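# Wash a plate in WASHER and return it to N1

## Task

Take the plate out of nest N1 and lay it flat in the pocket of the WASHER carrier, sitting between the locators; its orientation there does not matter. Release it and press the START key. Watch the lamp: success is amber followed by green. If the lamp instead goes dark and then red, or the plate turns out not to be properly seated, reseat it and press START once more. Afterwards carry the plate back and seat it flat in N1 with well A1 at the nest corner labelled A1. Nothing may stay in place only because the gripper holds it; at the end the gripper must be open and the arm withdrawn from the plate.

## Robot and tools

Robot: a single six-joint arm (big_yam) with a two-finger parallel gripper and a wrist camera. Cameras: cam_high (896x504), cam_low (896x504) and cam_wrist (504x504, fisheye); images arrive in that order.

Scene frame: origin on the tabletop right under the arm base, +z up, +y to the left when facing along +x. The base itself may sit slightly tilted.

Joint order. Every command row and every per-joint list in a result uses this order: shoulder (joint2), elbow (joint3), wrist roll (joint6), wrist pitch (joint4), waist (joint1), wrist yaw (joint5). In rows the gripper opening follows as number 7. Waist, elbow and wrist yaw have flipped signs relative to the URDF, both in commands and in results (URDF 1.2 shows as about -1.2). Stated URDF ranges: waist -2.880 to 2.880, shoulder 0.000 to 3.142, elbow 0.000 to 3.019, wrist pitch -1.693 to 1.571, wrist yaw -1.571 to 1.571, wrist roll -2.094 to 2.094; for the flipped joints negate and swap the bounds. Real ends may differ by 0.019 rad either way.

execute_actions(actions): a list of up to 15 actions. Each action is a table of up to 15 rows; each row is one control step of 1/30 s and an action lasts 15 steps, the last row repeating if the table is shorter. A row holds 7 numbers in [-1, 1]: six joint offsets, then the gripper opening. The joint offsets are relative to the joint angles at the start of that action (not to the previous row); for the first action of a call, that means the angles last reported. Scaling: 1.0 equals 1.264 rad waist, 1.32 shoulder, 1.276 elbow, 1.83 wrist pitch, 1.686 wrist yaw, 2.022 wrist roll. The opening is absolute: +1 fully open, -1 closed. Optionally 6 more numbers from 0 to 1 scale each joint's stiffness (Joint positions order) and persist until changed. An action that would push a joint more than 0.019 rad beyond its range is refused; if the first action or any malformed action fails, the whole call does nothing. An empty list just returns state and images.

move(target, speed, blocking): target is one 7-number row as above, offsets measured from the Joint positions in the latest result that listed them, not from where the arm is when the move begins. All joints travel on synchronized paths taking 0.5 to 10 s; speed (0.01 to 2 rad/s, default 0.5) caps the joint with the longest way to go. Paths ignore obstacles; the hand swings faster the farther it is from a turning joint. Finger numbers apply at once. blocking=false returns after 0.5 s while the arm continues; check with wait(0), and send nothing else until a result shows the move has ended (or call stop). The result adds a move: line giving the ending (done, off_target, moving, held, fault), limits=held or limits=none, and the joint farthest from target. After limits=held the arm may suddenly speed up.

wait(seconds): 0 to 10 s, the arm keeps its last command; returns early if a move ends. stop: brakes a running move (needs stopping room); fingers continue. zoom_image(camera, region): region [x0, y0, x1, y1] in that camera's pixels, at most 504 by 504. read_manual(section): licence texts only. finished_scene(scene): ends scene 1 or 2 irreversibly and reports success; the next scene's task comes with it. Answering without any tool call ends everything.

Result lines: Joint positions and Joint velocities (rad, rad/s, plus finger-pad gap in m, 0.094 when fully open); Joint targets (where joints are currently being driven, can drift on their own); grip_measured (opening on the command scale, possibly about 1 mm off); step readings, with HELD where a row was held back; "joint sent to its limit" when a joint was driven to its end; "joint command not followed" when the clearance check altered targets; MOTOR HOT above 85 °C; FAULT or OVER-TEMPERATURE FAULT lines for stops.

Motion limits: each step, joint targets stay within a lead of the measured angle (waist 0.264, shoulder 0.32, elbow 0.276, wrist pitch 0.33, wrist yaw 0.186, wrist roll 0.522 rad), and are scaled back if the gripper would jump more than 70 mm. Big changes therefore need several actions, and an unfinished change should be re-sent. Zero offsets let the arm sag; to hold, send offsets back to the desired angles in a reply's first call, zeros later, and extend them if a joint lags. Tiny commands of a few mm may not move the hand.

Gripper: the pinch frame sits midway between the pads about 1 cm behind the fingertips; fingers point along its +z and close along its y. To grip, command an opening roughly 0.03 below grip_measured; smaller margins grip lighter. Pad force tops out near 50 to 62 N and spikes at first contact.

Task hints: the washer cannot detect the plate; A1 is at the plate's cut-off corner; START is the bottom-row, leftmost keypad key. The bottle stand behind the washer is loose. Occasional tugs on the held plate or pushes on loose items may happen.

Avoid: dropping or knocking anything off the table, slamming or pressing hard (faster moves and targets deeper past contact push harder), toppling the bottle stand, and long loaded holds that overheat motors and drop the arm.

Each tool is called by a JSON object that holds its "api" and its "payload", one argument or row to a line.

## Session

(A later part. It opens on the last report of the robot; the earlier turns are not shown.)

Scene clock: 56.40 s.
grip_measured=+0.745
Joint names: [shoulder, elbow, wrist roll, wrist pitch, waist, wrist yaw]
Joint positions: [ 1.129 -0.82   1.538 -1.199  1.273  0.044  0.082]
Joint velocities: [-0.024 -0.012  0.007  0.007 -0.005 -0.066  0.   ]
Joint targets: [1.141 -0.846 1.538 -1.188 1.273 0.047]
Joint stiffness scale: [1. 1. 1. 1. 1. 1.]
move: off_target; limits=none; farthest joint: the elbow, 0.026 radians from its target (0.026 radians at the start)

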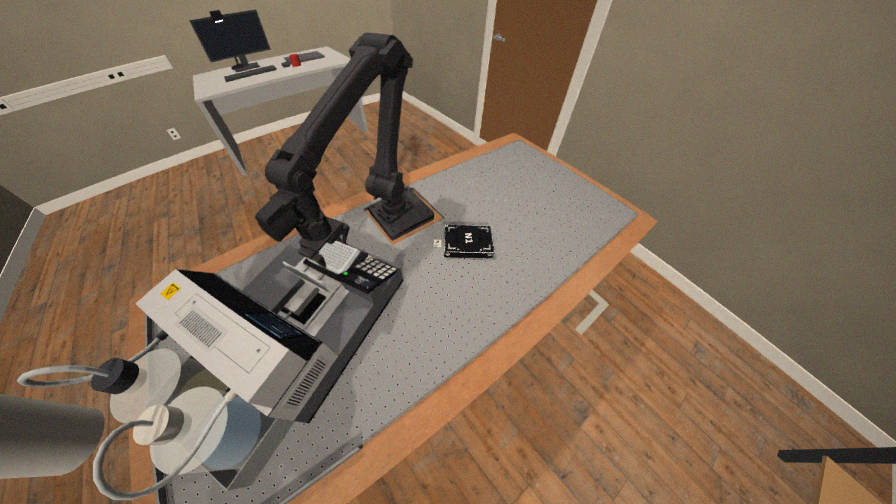

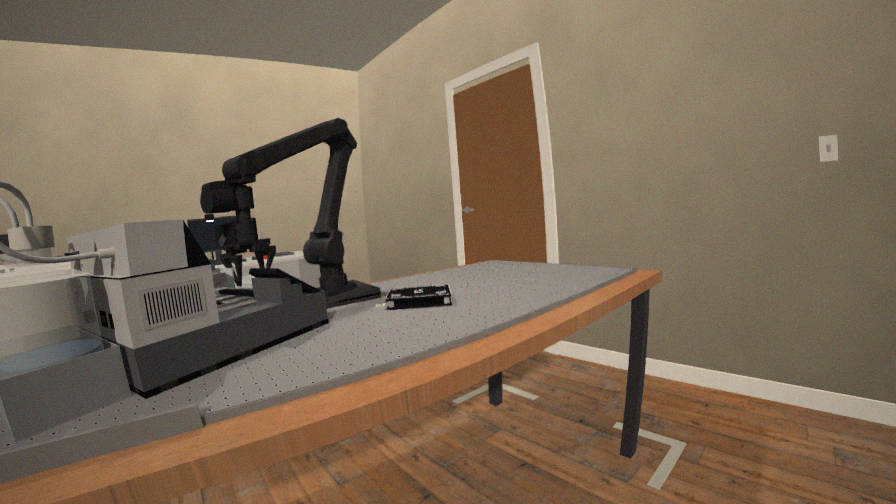

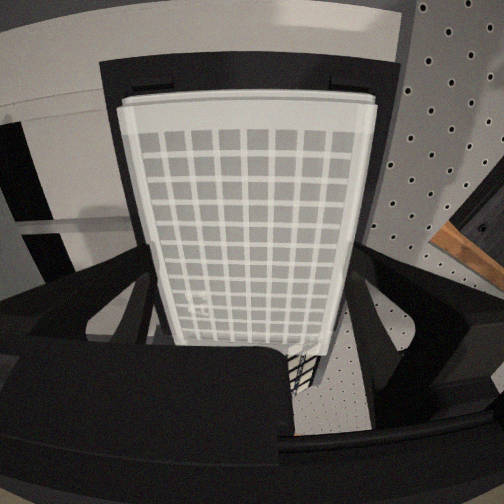

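{"api": "move", "payload": {
  "target": [0.03,-0.02,0.011,0,0,0,0.71],
  "speed": 0.04
}}

{"api": "zoom_image", "payload": {
  "camera": "cam_wrist",
  "region": [70,0,430,360]
}}

Scene clock: 60.90 s.
grip_measured=+0.745
Joint names: [shoulder, elbow, wrist roll, wrist pitch, waist, wrist yaw]
Joint positions: [ 1.141 -0.82   1.549 -1.199  1.273  0.044  0.082]
Joint velocities: [-0.005  0.002 -0.037 -0.017  0.005  0.022 -0.001]
Joint targets: [1.168 -0.846 1.560 -1.199 1.273 0.044]
Joint stiffness scale: [1. 1. 1. 1. 1. 1.]
move: off_target; limits=none; farthest joint: the shoulder, 0.027 radians from its target (0.040 radians at the start)

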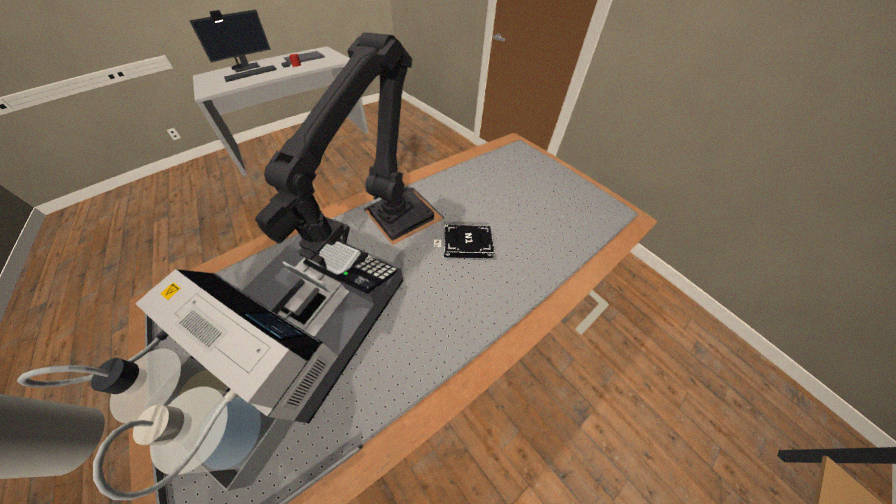

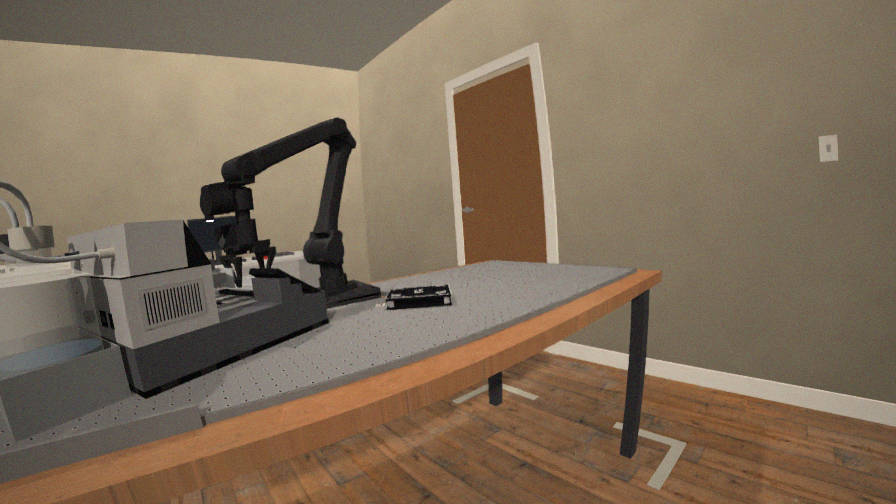

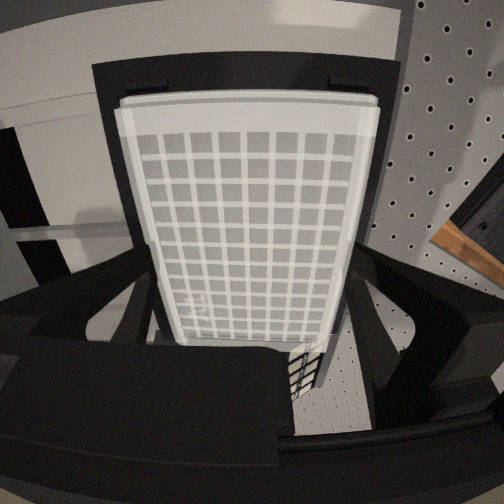

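Region (70, 0, 430, 360) of cam_wrist's 504x504 image, scaled by 1.400, with more detail than that image has.

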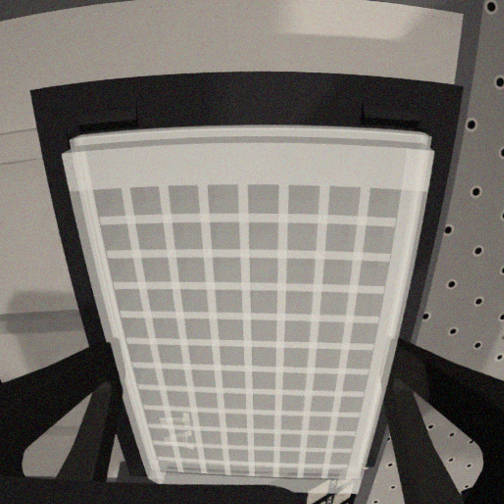

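{"api": "execute_actions", "payload": {
  "actions": [
    [[0,-0.02,0,0,0,0,0.72]],
    [[0,-0.02,0,0,0,0,0.77]],
    [[0,-0.02,0,0,0,0,1]]
  ]
}}

{"api": "zoom_image", "payload": {
  "camera": "cam_wrist",
  "region": [70,0,430,360]
}}

{"api": "zoom_image", "payload": {
  "camera": "cam_high",
  "region": [290,220,410,300]
}}

Scene clock: 65.13 s.
grip_measured=+1.000
Joint names: [shoulder, elbow, wrist roll, wrist pitch, waist, wrist yaw]
Joint positions: [ 1.141 -0.82   1.549 -1.199  1.273  0.044  0.094]
Joint velocities: [ 0.015 -0.002  0.051 -0.017  0.005 -0.037  0.   ]
Joint targets: [1.141 -0.846 1.549 -1.199 1.273 0.044]
Joint stiffness scale: [1. 1. 1. 1. 1. 1.]
Step readings (joint positions; steps 1 to 15: 1st action; 16 to 30: 2nd action; 31 to 45: 3rd action):
0: [1.141 -0.820 1.549 -1.199 1.273 0.044]
1: [1.141 -0.820 1.549 -1.199 1.273 0.044]
2: [1.141 -0.820 1.549 -1.199 1.273 0.044]
4: [1.141 -0.820 1.549 -1.199 1.273 0.044]
8: [1.141 -0.820 1.549 -1.199 1.273 0.044]
15: [1.141 -0.820 1.549 -1.199 1.273 0.044]
16: [1.141 -0.820 1.549 -1.199 1.273 0.044]
17: [1.141 -0.820 1.549 -1.199 1.273 0.044]
19: [1.141 -0.820 1.549 -1.199 1.273 0.044]
23: [1.141 -0.820 1.549 -1.199 1.273 0.044]
30: [1.141 -0.820 1.549 -1.199 1.273 0.044]
31: [1.141 -0.820 1.549 -1.199 1.273 0.044]
32: [1.141 -0.820 1.549 -1.199 1.273 0.044]
34: [1.141 -0.820 1.549 -1.199 1.273 0.044]
38: [1.141 -0.820 1.549 -1.199 1.273 0.044]
45: Joint positions above

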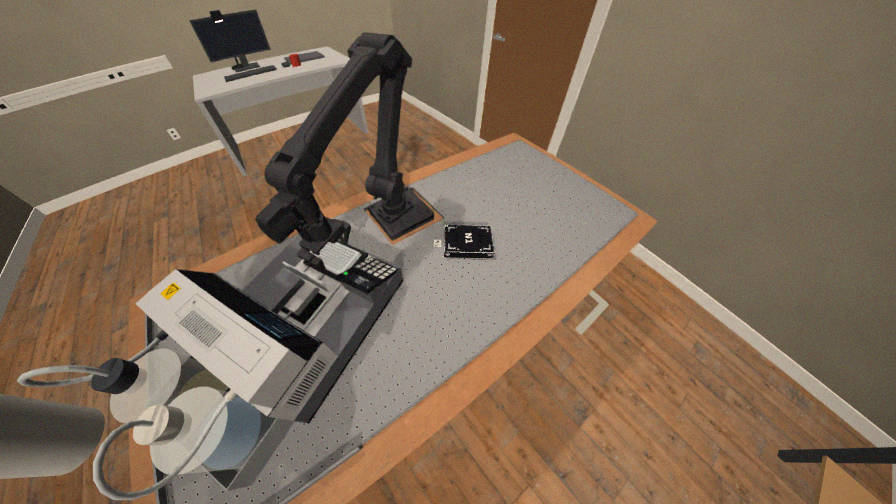

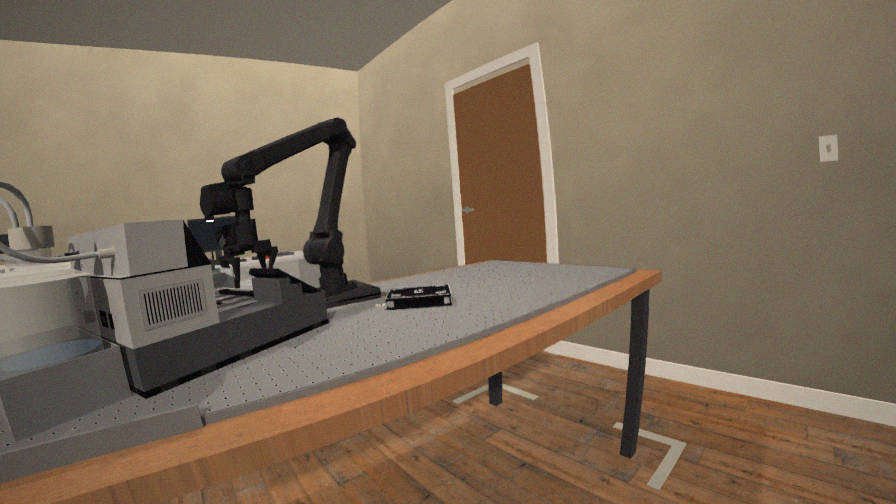

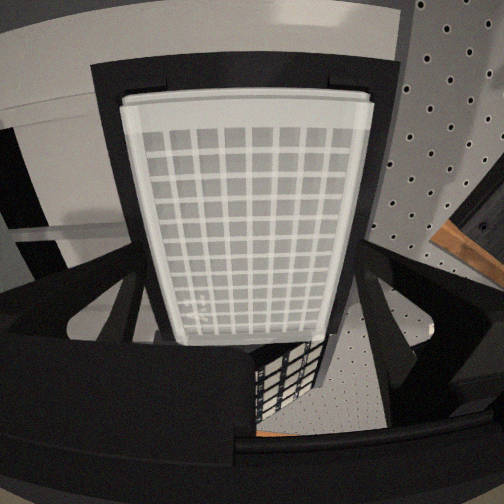

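Region (70, 0, 430, 360) of cam_wrist's 504x504 image, scaled by 1.400, with more detail than that image has.

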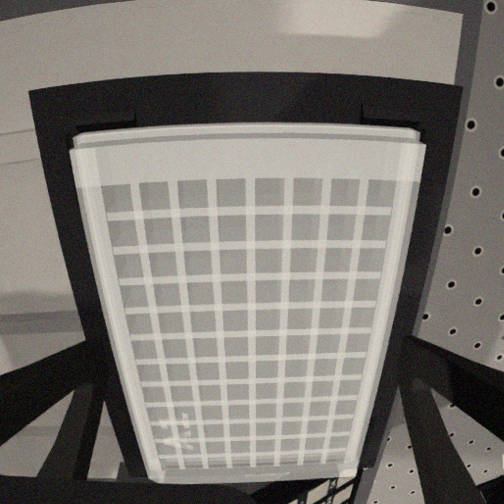

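Region (290, 220, 410, 300) of cam_high's 896x504 image, scaled by 4.200, with more detail than that image has.

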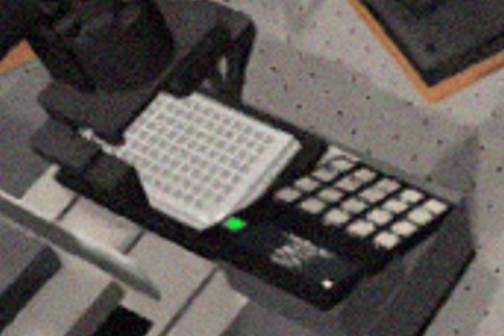

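{"api": "move", "payload": {
  "target": [-0.13,-0.035,0,0,0,0,1],
  "speed": 0.25
}}

{"api": "move", "payload": {
  "target": [0.13,-0.12,-0.954,-0.08,-0.468,0,-1],
  "speed": 1
}}

Scene clock: 70.97 s.
grip_measured=+1.000
Joint names: [shoulder, elbow, wrist roll, wrist pitch, waist, wrist yaw]
Joint positions: [ 0.977 -0.82   1.549 -1.199  1.273  0.044  0.094]
Joint velocities: [-0.024  0.007 -0.022  0.002  0.005  0.051  0.   ]
Joint targets: [0.970 -0.865 1.549 -1.199 1.273 0.044]
Joint stiffness scale: [1. 1. 1. 1. 1. 1.]
move: off_target; limits=none; farthest joint: the elbow, 0.045 radians from its target (0.045 radians at the start)

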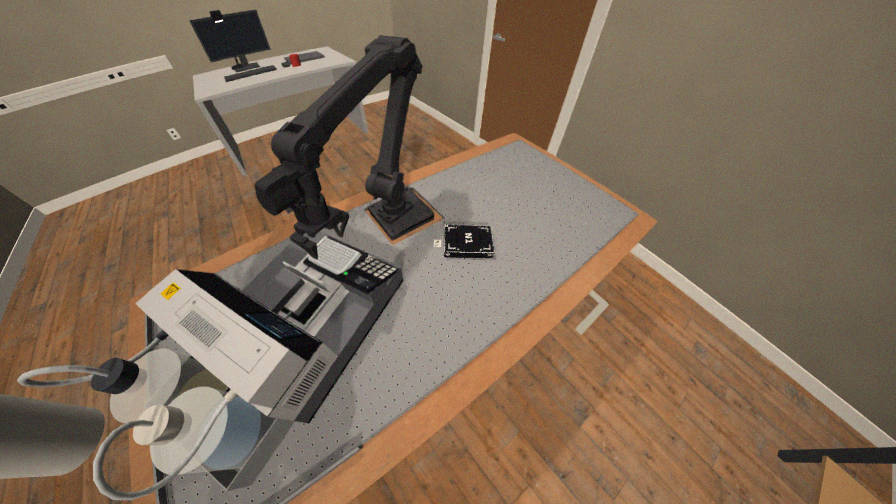

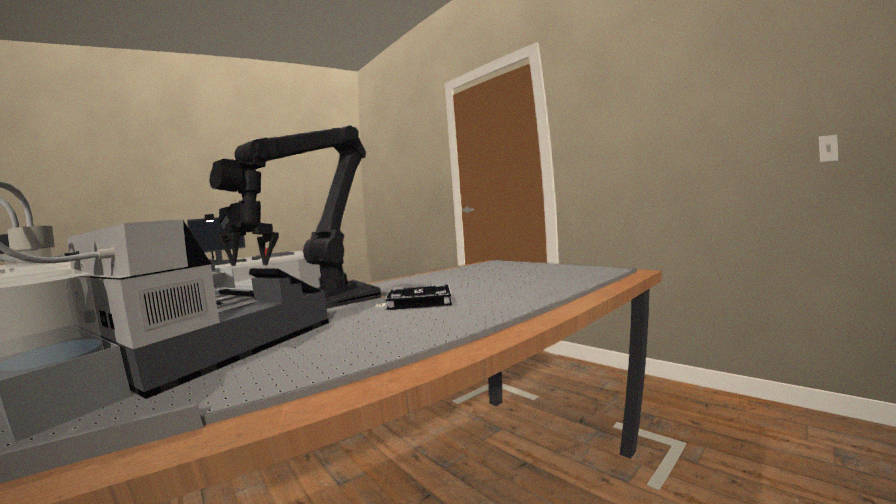

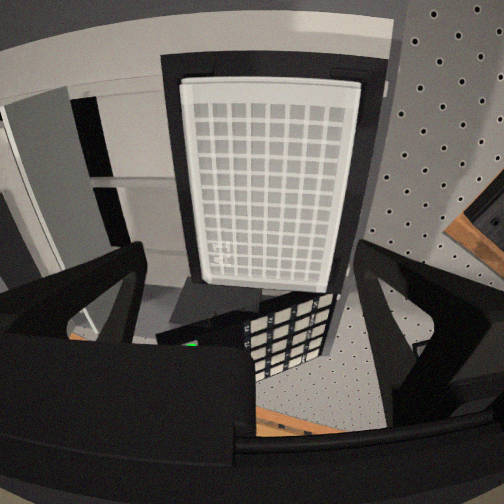

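Scene clock: 73.83 s.
grip_measured=-0.981
Joint names: [shoulder, elbow, wrist roll, wrist pitch, waist, wrist yaw]
Joint positions: [ 1.135 -0.921 -0.37  -1.336  0.69   0.044  0.001]
Joint velocities: [-0.015  0.002 -0.022 -0.007  0.015  0.022 -0.001]
Joint targets: [1.149 -0.973 -0.380 -1.345 0.682 0.044]
Joint stiffness scale: [1. 1. 1. 1. 1. 1.]
move: off_target; limits=none; farthest joint: the elbow, 0.052 radians from its target (0.153 radians at the start)

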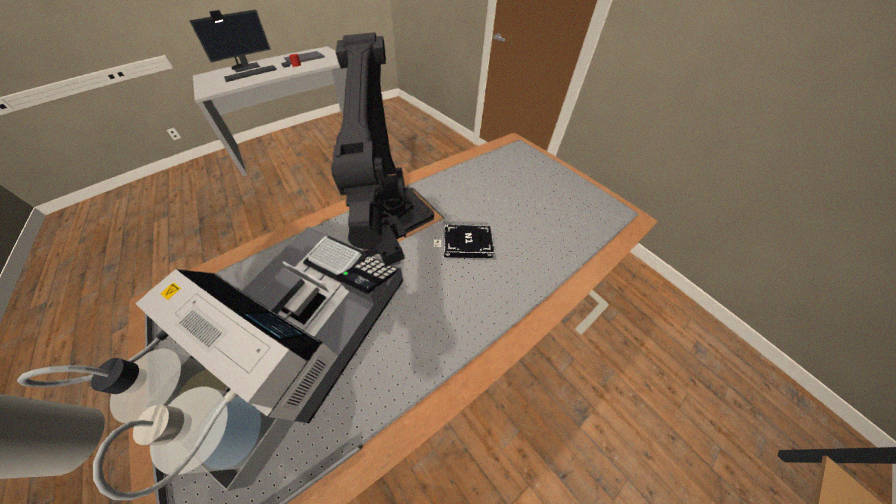

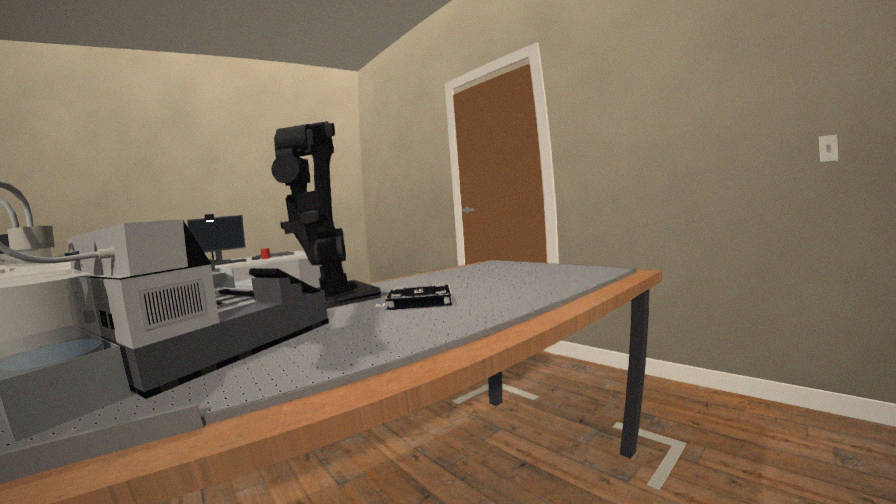

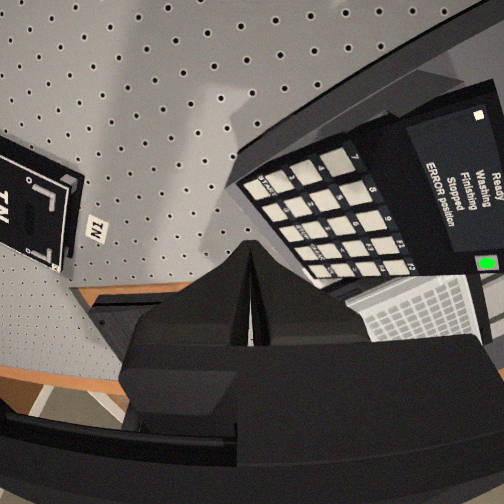

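{"api": "move", "payload": {
  "target": [0.04,0.058,0,0.071,0,0,-1],
  "speed": 0.2
}}

Scene clock: 78.60 s.
grip_measured=-0.981
Joint names: [shoulder, elbow, wrist roll, wrist pitch, waist, wrist yaw]
Joint positions: [ 1.176 -0.842 -0.37  -1.216  0.69   0.044  0.001]
Joint velocities: [-0.015  0.007  0.007 -0.002  0.005 -0.022 -0.   ]
Joint targets: [1.188 -0.847 -0.370 -1.206 0.690 0.044]
Joint stiffness scale: [1. 1. 1. 1. 1. 1.]
move: done; limits=none; farthest joint: the shoulder, 0.011 radians from its target (0.053 radians at the start)

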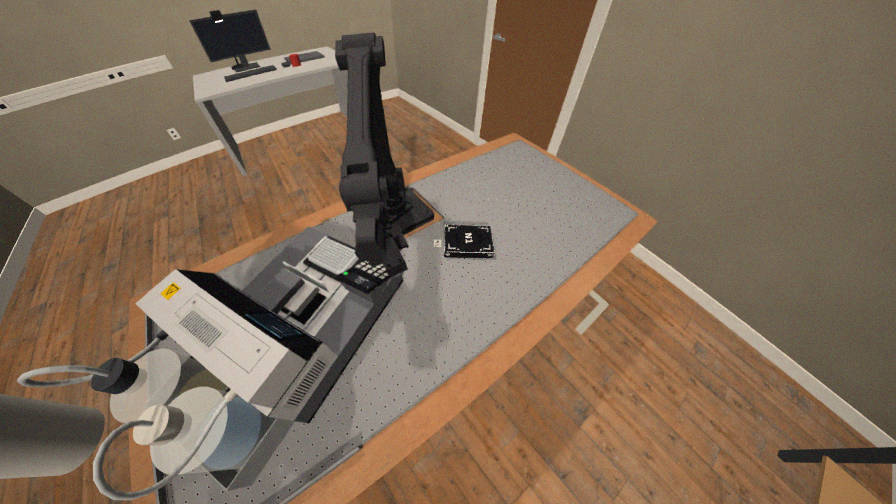

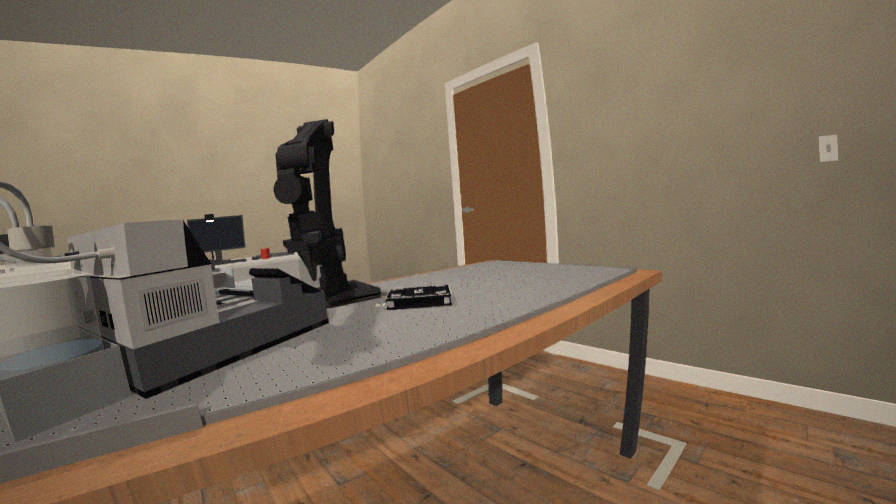

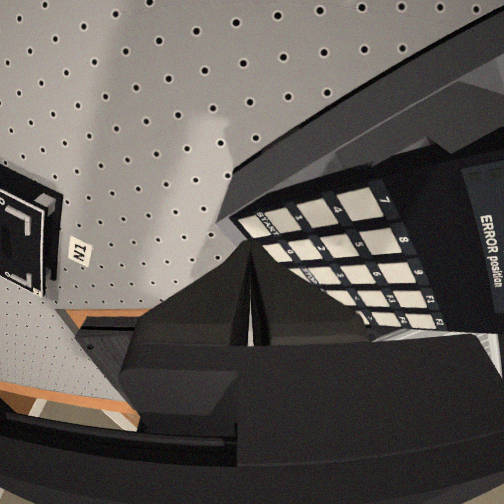

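{"api": "move", "payload": {
  "target": [0.05,-0.02,0,0.011,0,0,-1],
  "speed": 0.08
}}

Scene clock: 82.33 s.
grip_measured=-0.981
Joint names: [shoulder, elbow, wrist roll, wrist pitch, waist, wrist yaw]
Joint positions: [ 1.229 -0.842 -0.37  -1.206  0.69   0.044  0.001]
Joint velocities: [-0.005  0.007 -0.022  0.002  0.005  0.022 -0.   ]
Joint targets: [1.243 -0.868 -0.370 -1.196 0.690 0.044]
Joint stiffness scale: [1. 1. 1. 1. 1. 1.]
move: off_target; limits=none; farthest joint: the elbow, 0.025 radians from its target (0.025 radians at the start)

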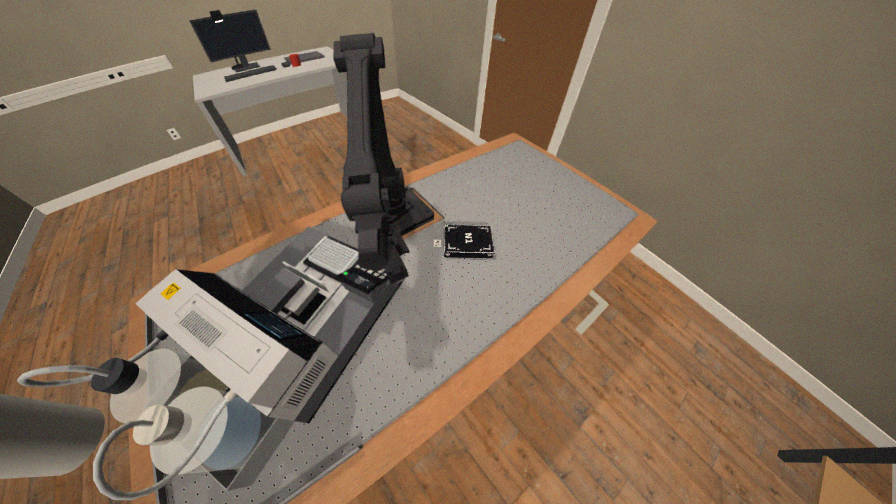

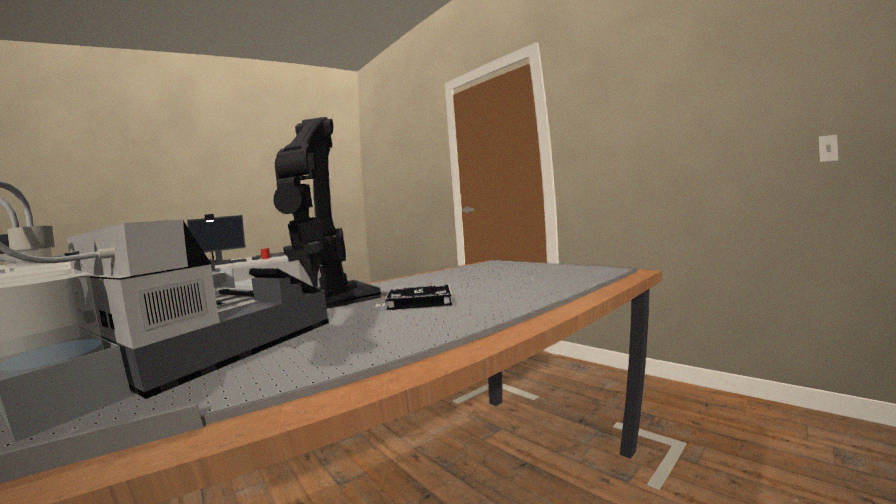

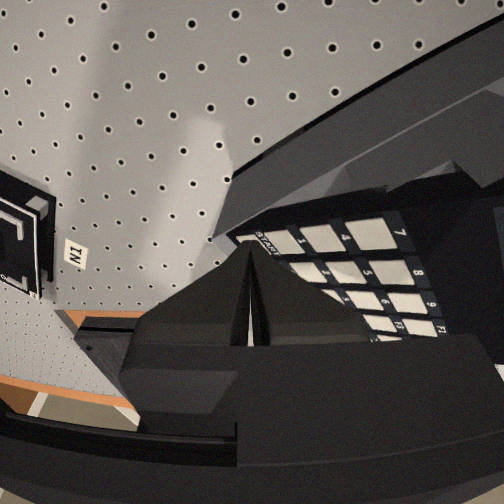

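{"api": "move", "payload": {
  "target": [0.04,-0.01,0,0,0,0,-1],
  "speed": 0.05
}}

Scene clock: 85.67 s.
grip_measured=-0.981
Joint names: [shoulder, elbow, wrist roll, wrist pitch, waist, wrist yaw]
Joint positions: [ 1.242 -0.843 -0.37  -1.211  0.69   0.048  0.001]
Joint velocities: [-0.005  0.007 -0.007  0.007 -0.005 -0.022 -0.   ]
Joint targets: [1.282 -0.855 -0.370 -1.206 0.690 0.044]
Joint stiffness scale: [1. 1. 1. 1. 1. 1.]
move: off_target; limits=none; farthest joint: the shoulder, 0.040 radians from its target (0.052 radians at the start)

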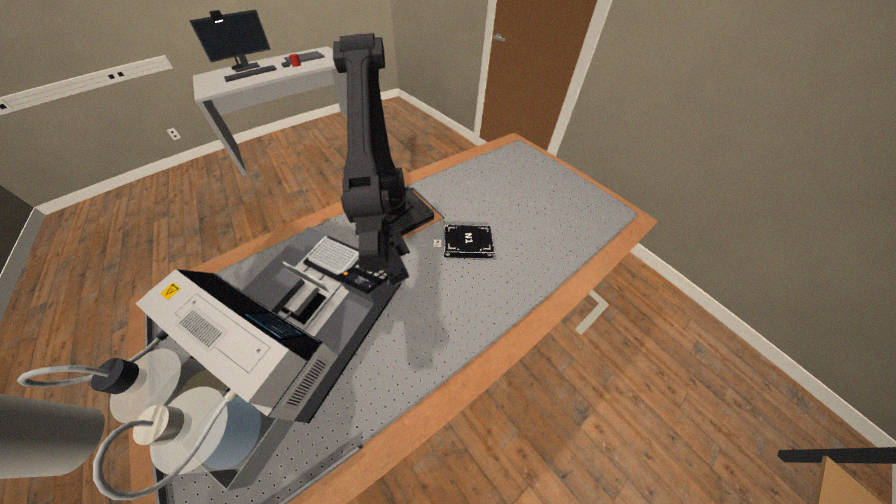

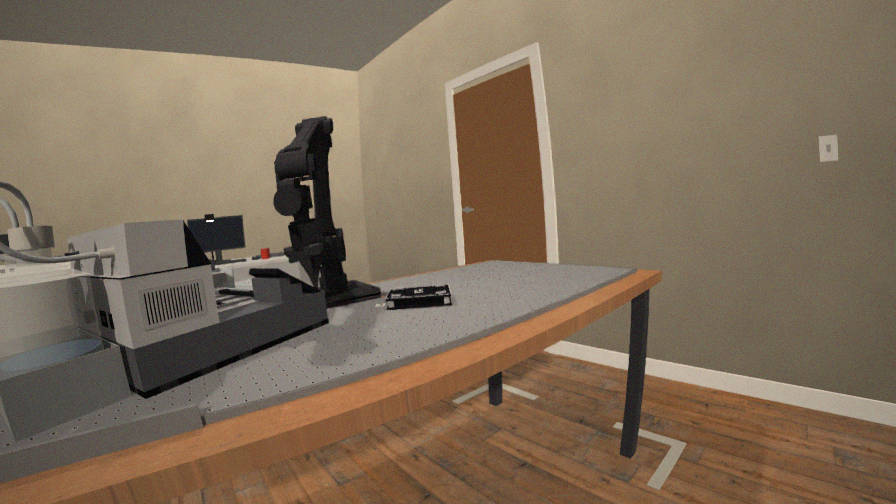

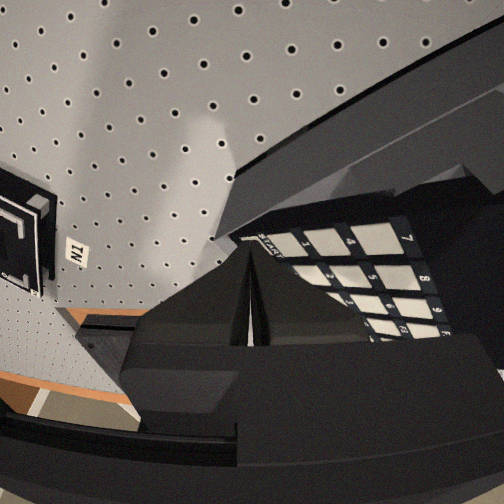

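Amber.

{"api": "move", "payload": {
  "target": [-0.23,-0.02,0,0,0,-0.003,-1],
  "speed": 0.35
}}

{"api": "wait", "payload": {
  "seconds": 10
}}

{"api": "wait", "payload": {
  "seconds": 10
}}

Scene clock: 89.03 s.
grip_measured=-0.981
Joint names: [shoulder, elbow, wrist roll, wrist pitch, waist, wrist yaw]
Joint positions: [ 0.941 -0.841 -0.37  -1.212  0.69   0.045  0.001]
Joint velocities: [ 0.005  0.012 -0.022  0.012  0.005  0.066  0.001]
Joint targets: [0.938 -0.868 -0.370 -1.211 0.690 0.043]
Joint stiffness scale: [1. 1. 1. 1. 1. 1.]
move: off_target; limits=none; farthest joint: the elbow, 0.028 radians from its target (0.026 radians at the start)

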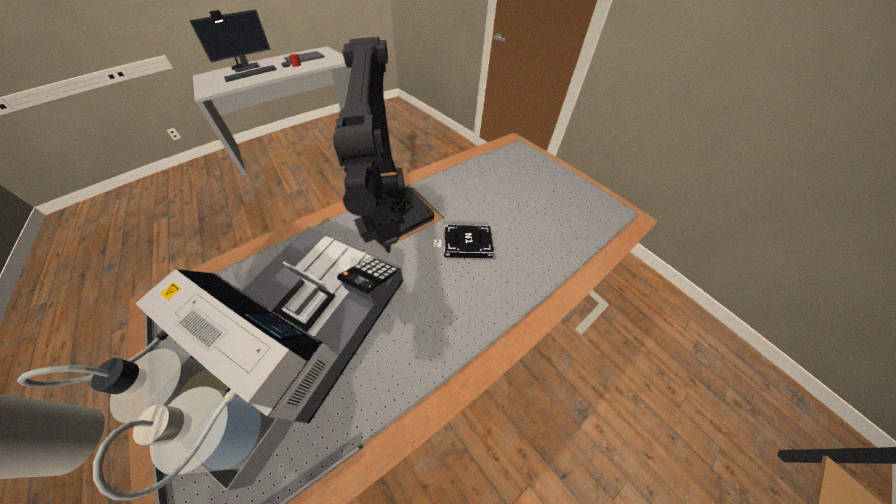

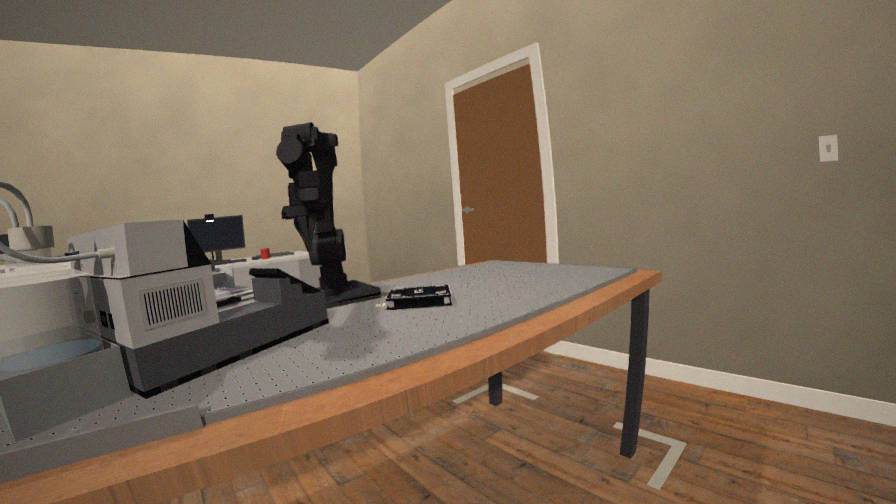

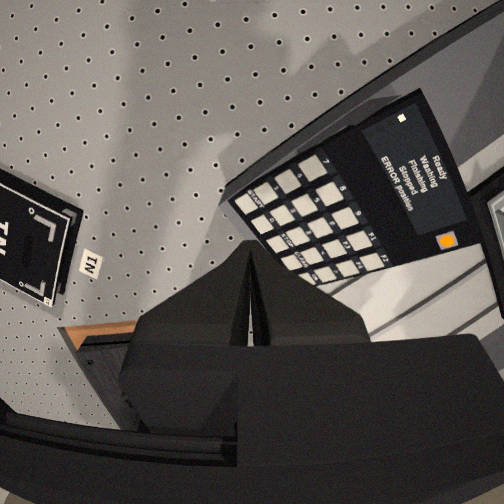

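Scene clock: 99.03 s.
grip_measured=-0.981
Joint names: [shoulder, elbow, wrist roll, wrist pitch, waist, wrist yaw]
Joint positions: [ 0.941 -0.841 -0.37  -1.212  0.69   0.045  0.001]
Joint velocities: [-0.005  0.002  0.022 -0.002  0.015 -0.037 -0.001]
Joint targets: [0.938 -0.868 -0.370 -1.211 0.690 0.043]
Joint stiffness scale: [1. 1. 1. 1. 1. 1.]
wait: 10.00 s; at rest by 0.17 s

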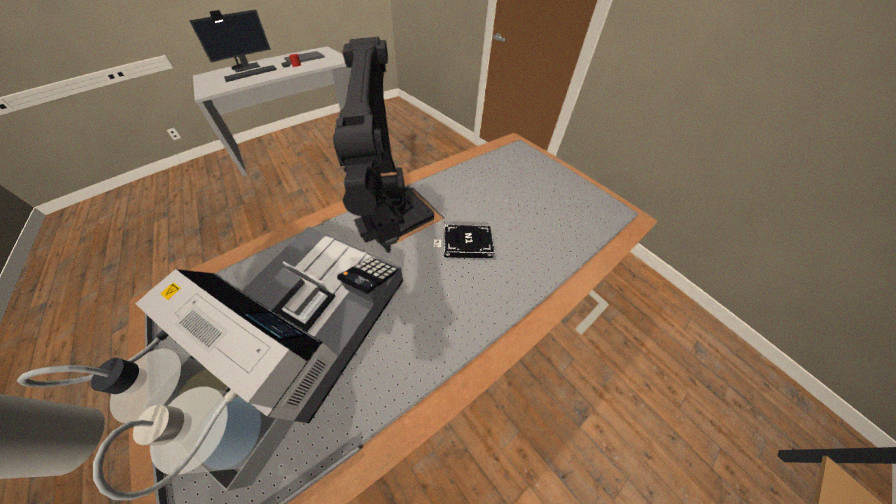

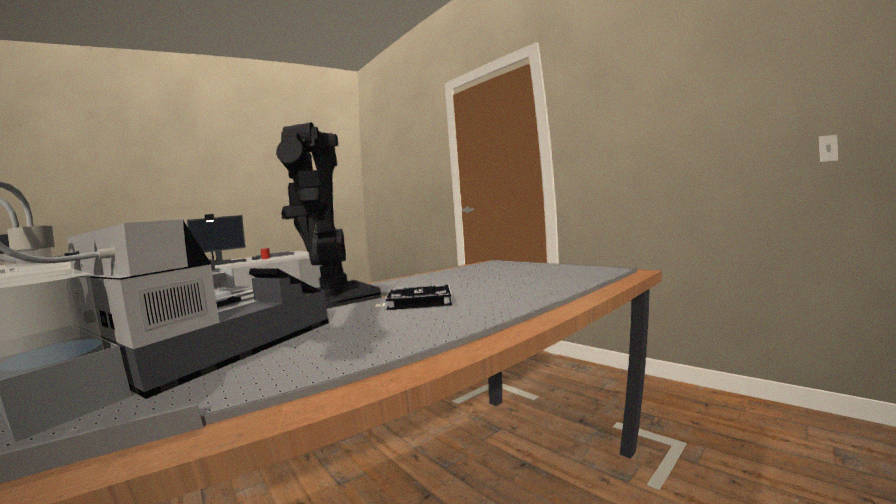

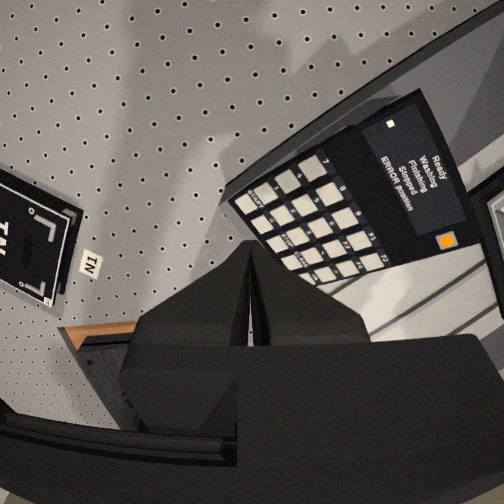

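Scene clock: 109.03 s.
grip_measured=-0.981
Joint names: [shoulder, elbow, wrist roll, wrist pitch, waist, wrist yaw]
Joint positions: [ 0.941 -0.841 -0.37  -1.212  0.69   0.045  0.001]
Joint velocities: [ 0.005  0.017  0.051 -0.002 -0.015 -0.007 -0.   ]
Joint targets: [0.938 -0.868 -0.370 -1.211 0.690 0.043]
Joint stiffness scale: [1. 1. 1. 1. 1. 1.]
wait: 10.00 s; at rest by 0.17 s

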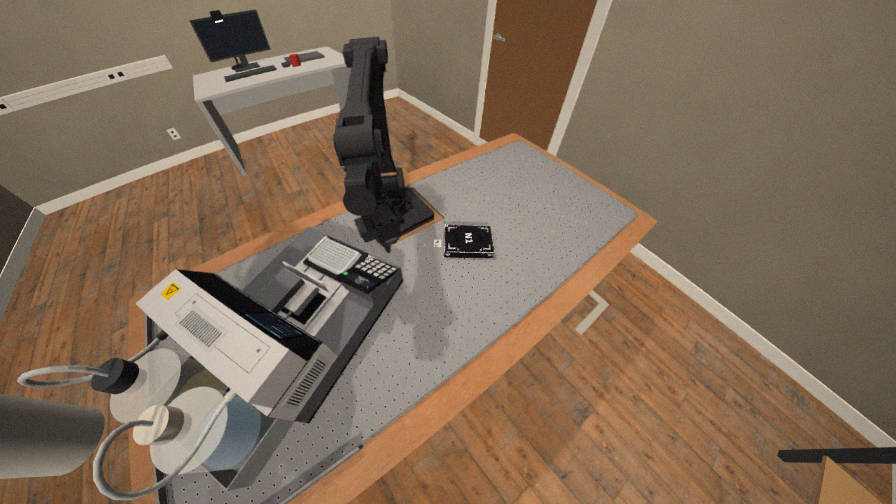

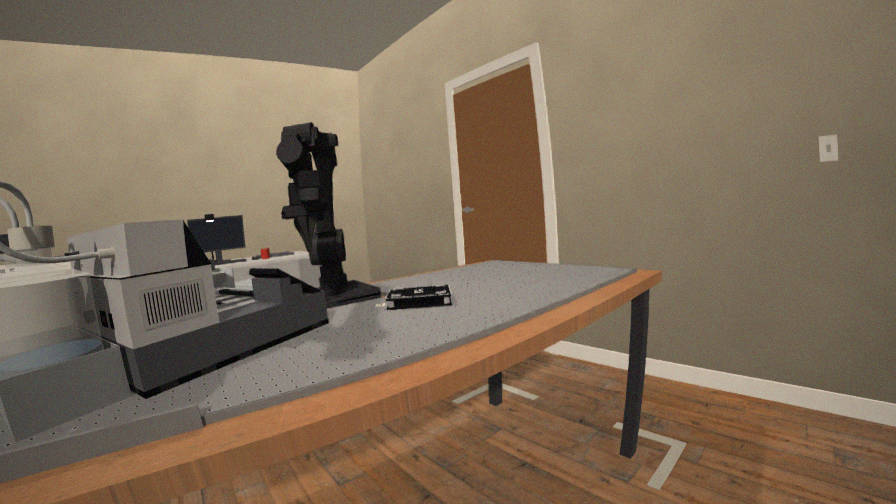

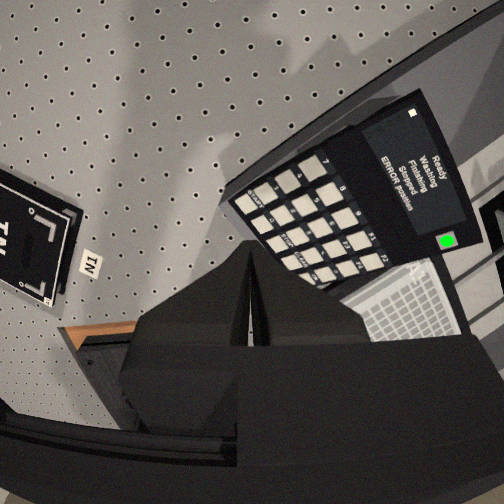

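{"api": "move", "payload": {
  "target": [0.06,0.013,0.954,0.0135,0.467,0,1],
  "speed": 1
}}

Scene clock: 113.63 s.
grip_measured=+1.000
Joint names: [shoulder, elbow, wrist roll, wrist pitch, waist, wrist yaw]
Joint positions: [ 1.007 -0.821  1.549 -1.199  1.271  0.045  0.094]
Joint velocities: [-0.005  0.027 -0.037 -0.007  0.005 -0.051  0.   ]
Joint targets: [1.020 -0.824 1.559 -1.187 1.281 0.045]
Joint stiffness scale: [1. 1. 1. 1. 1. 1.]
move: done; limits=none; farthest joint: the shoulder, 0.014 radians from its target (0.080 radians at the start)

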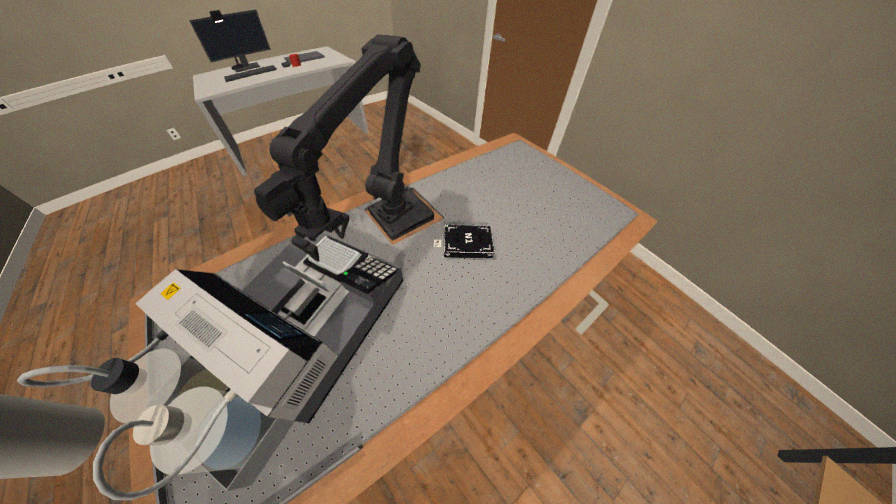

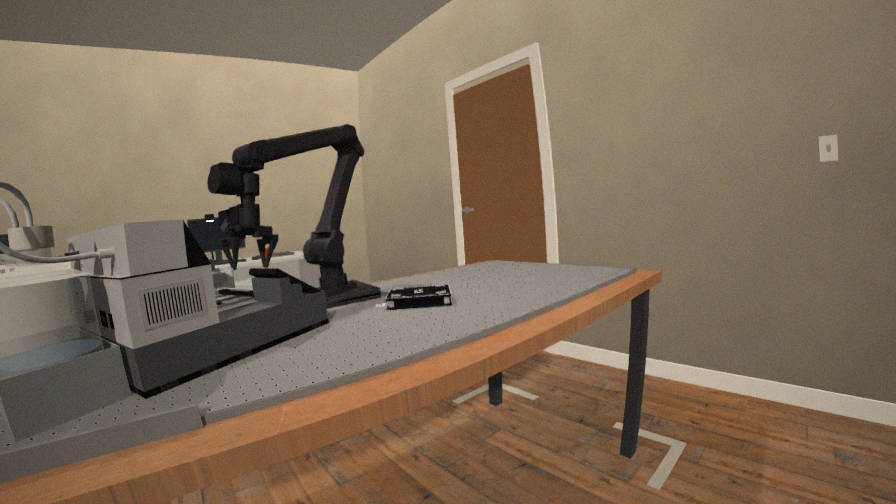

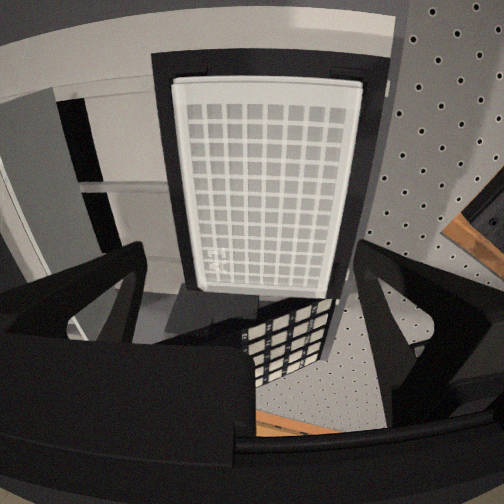

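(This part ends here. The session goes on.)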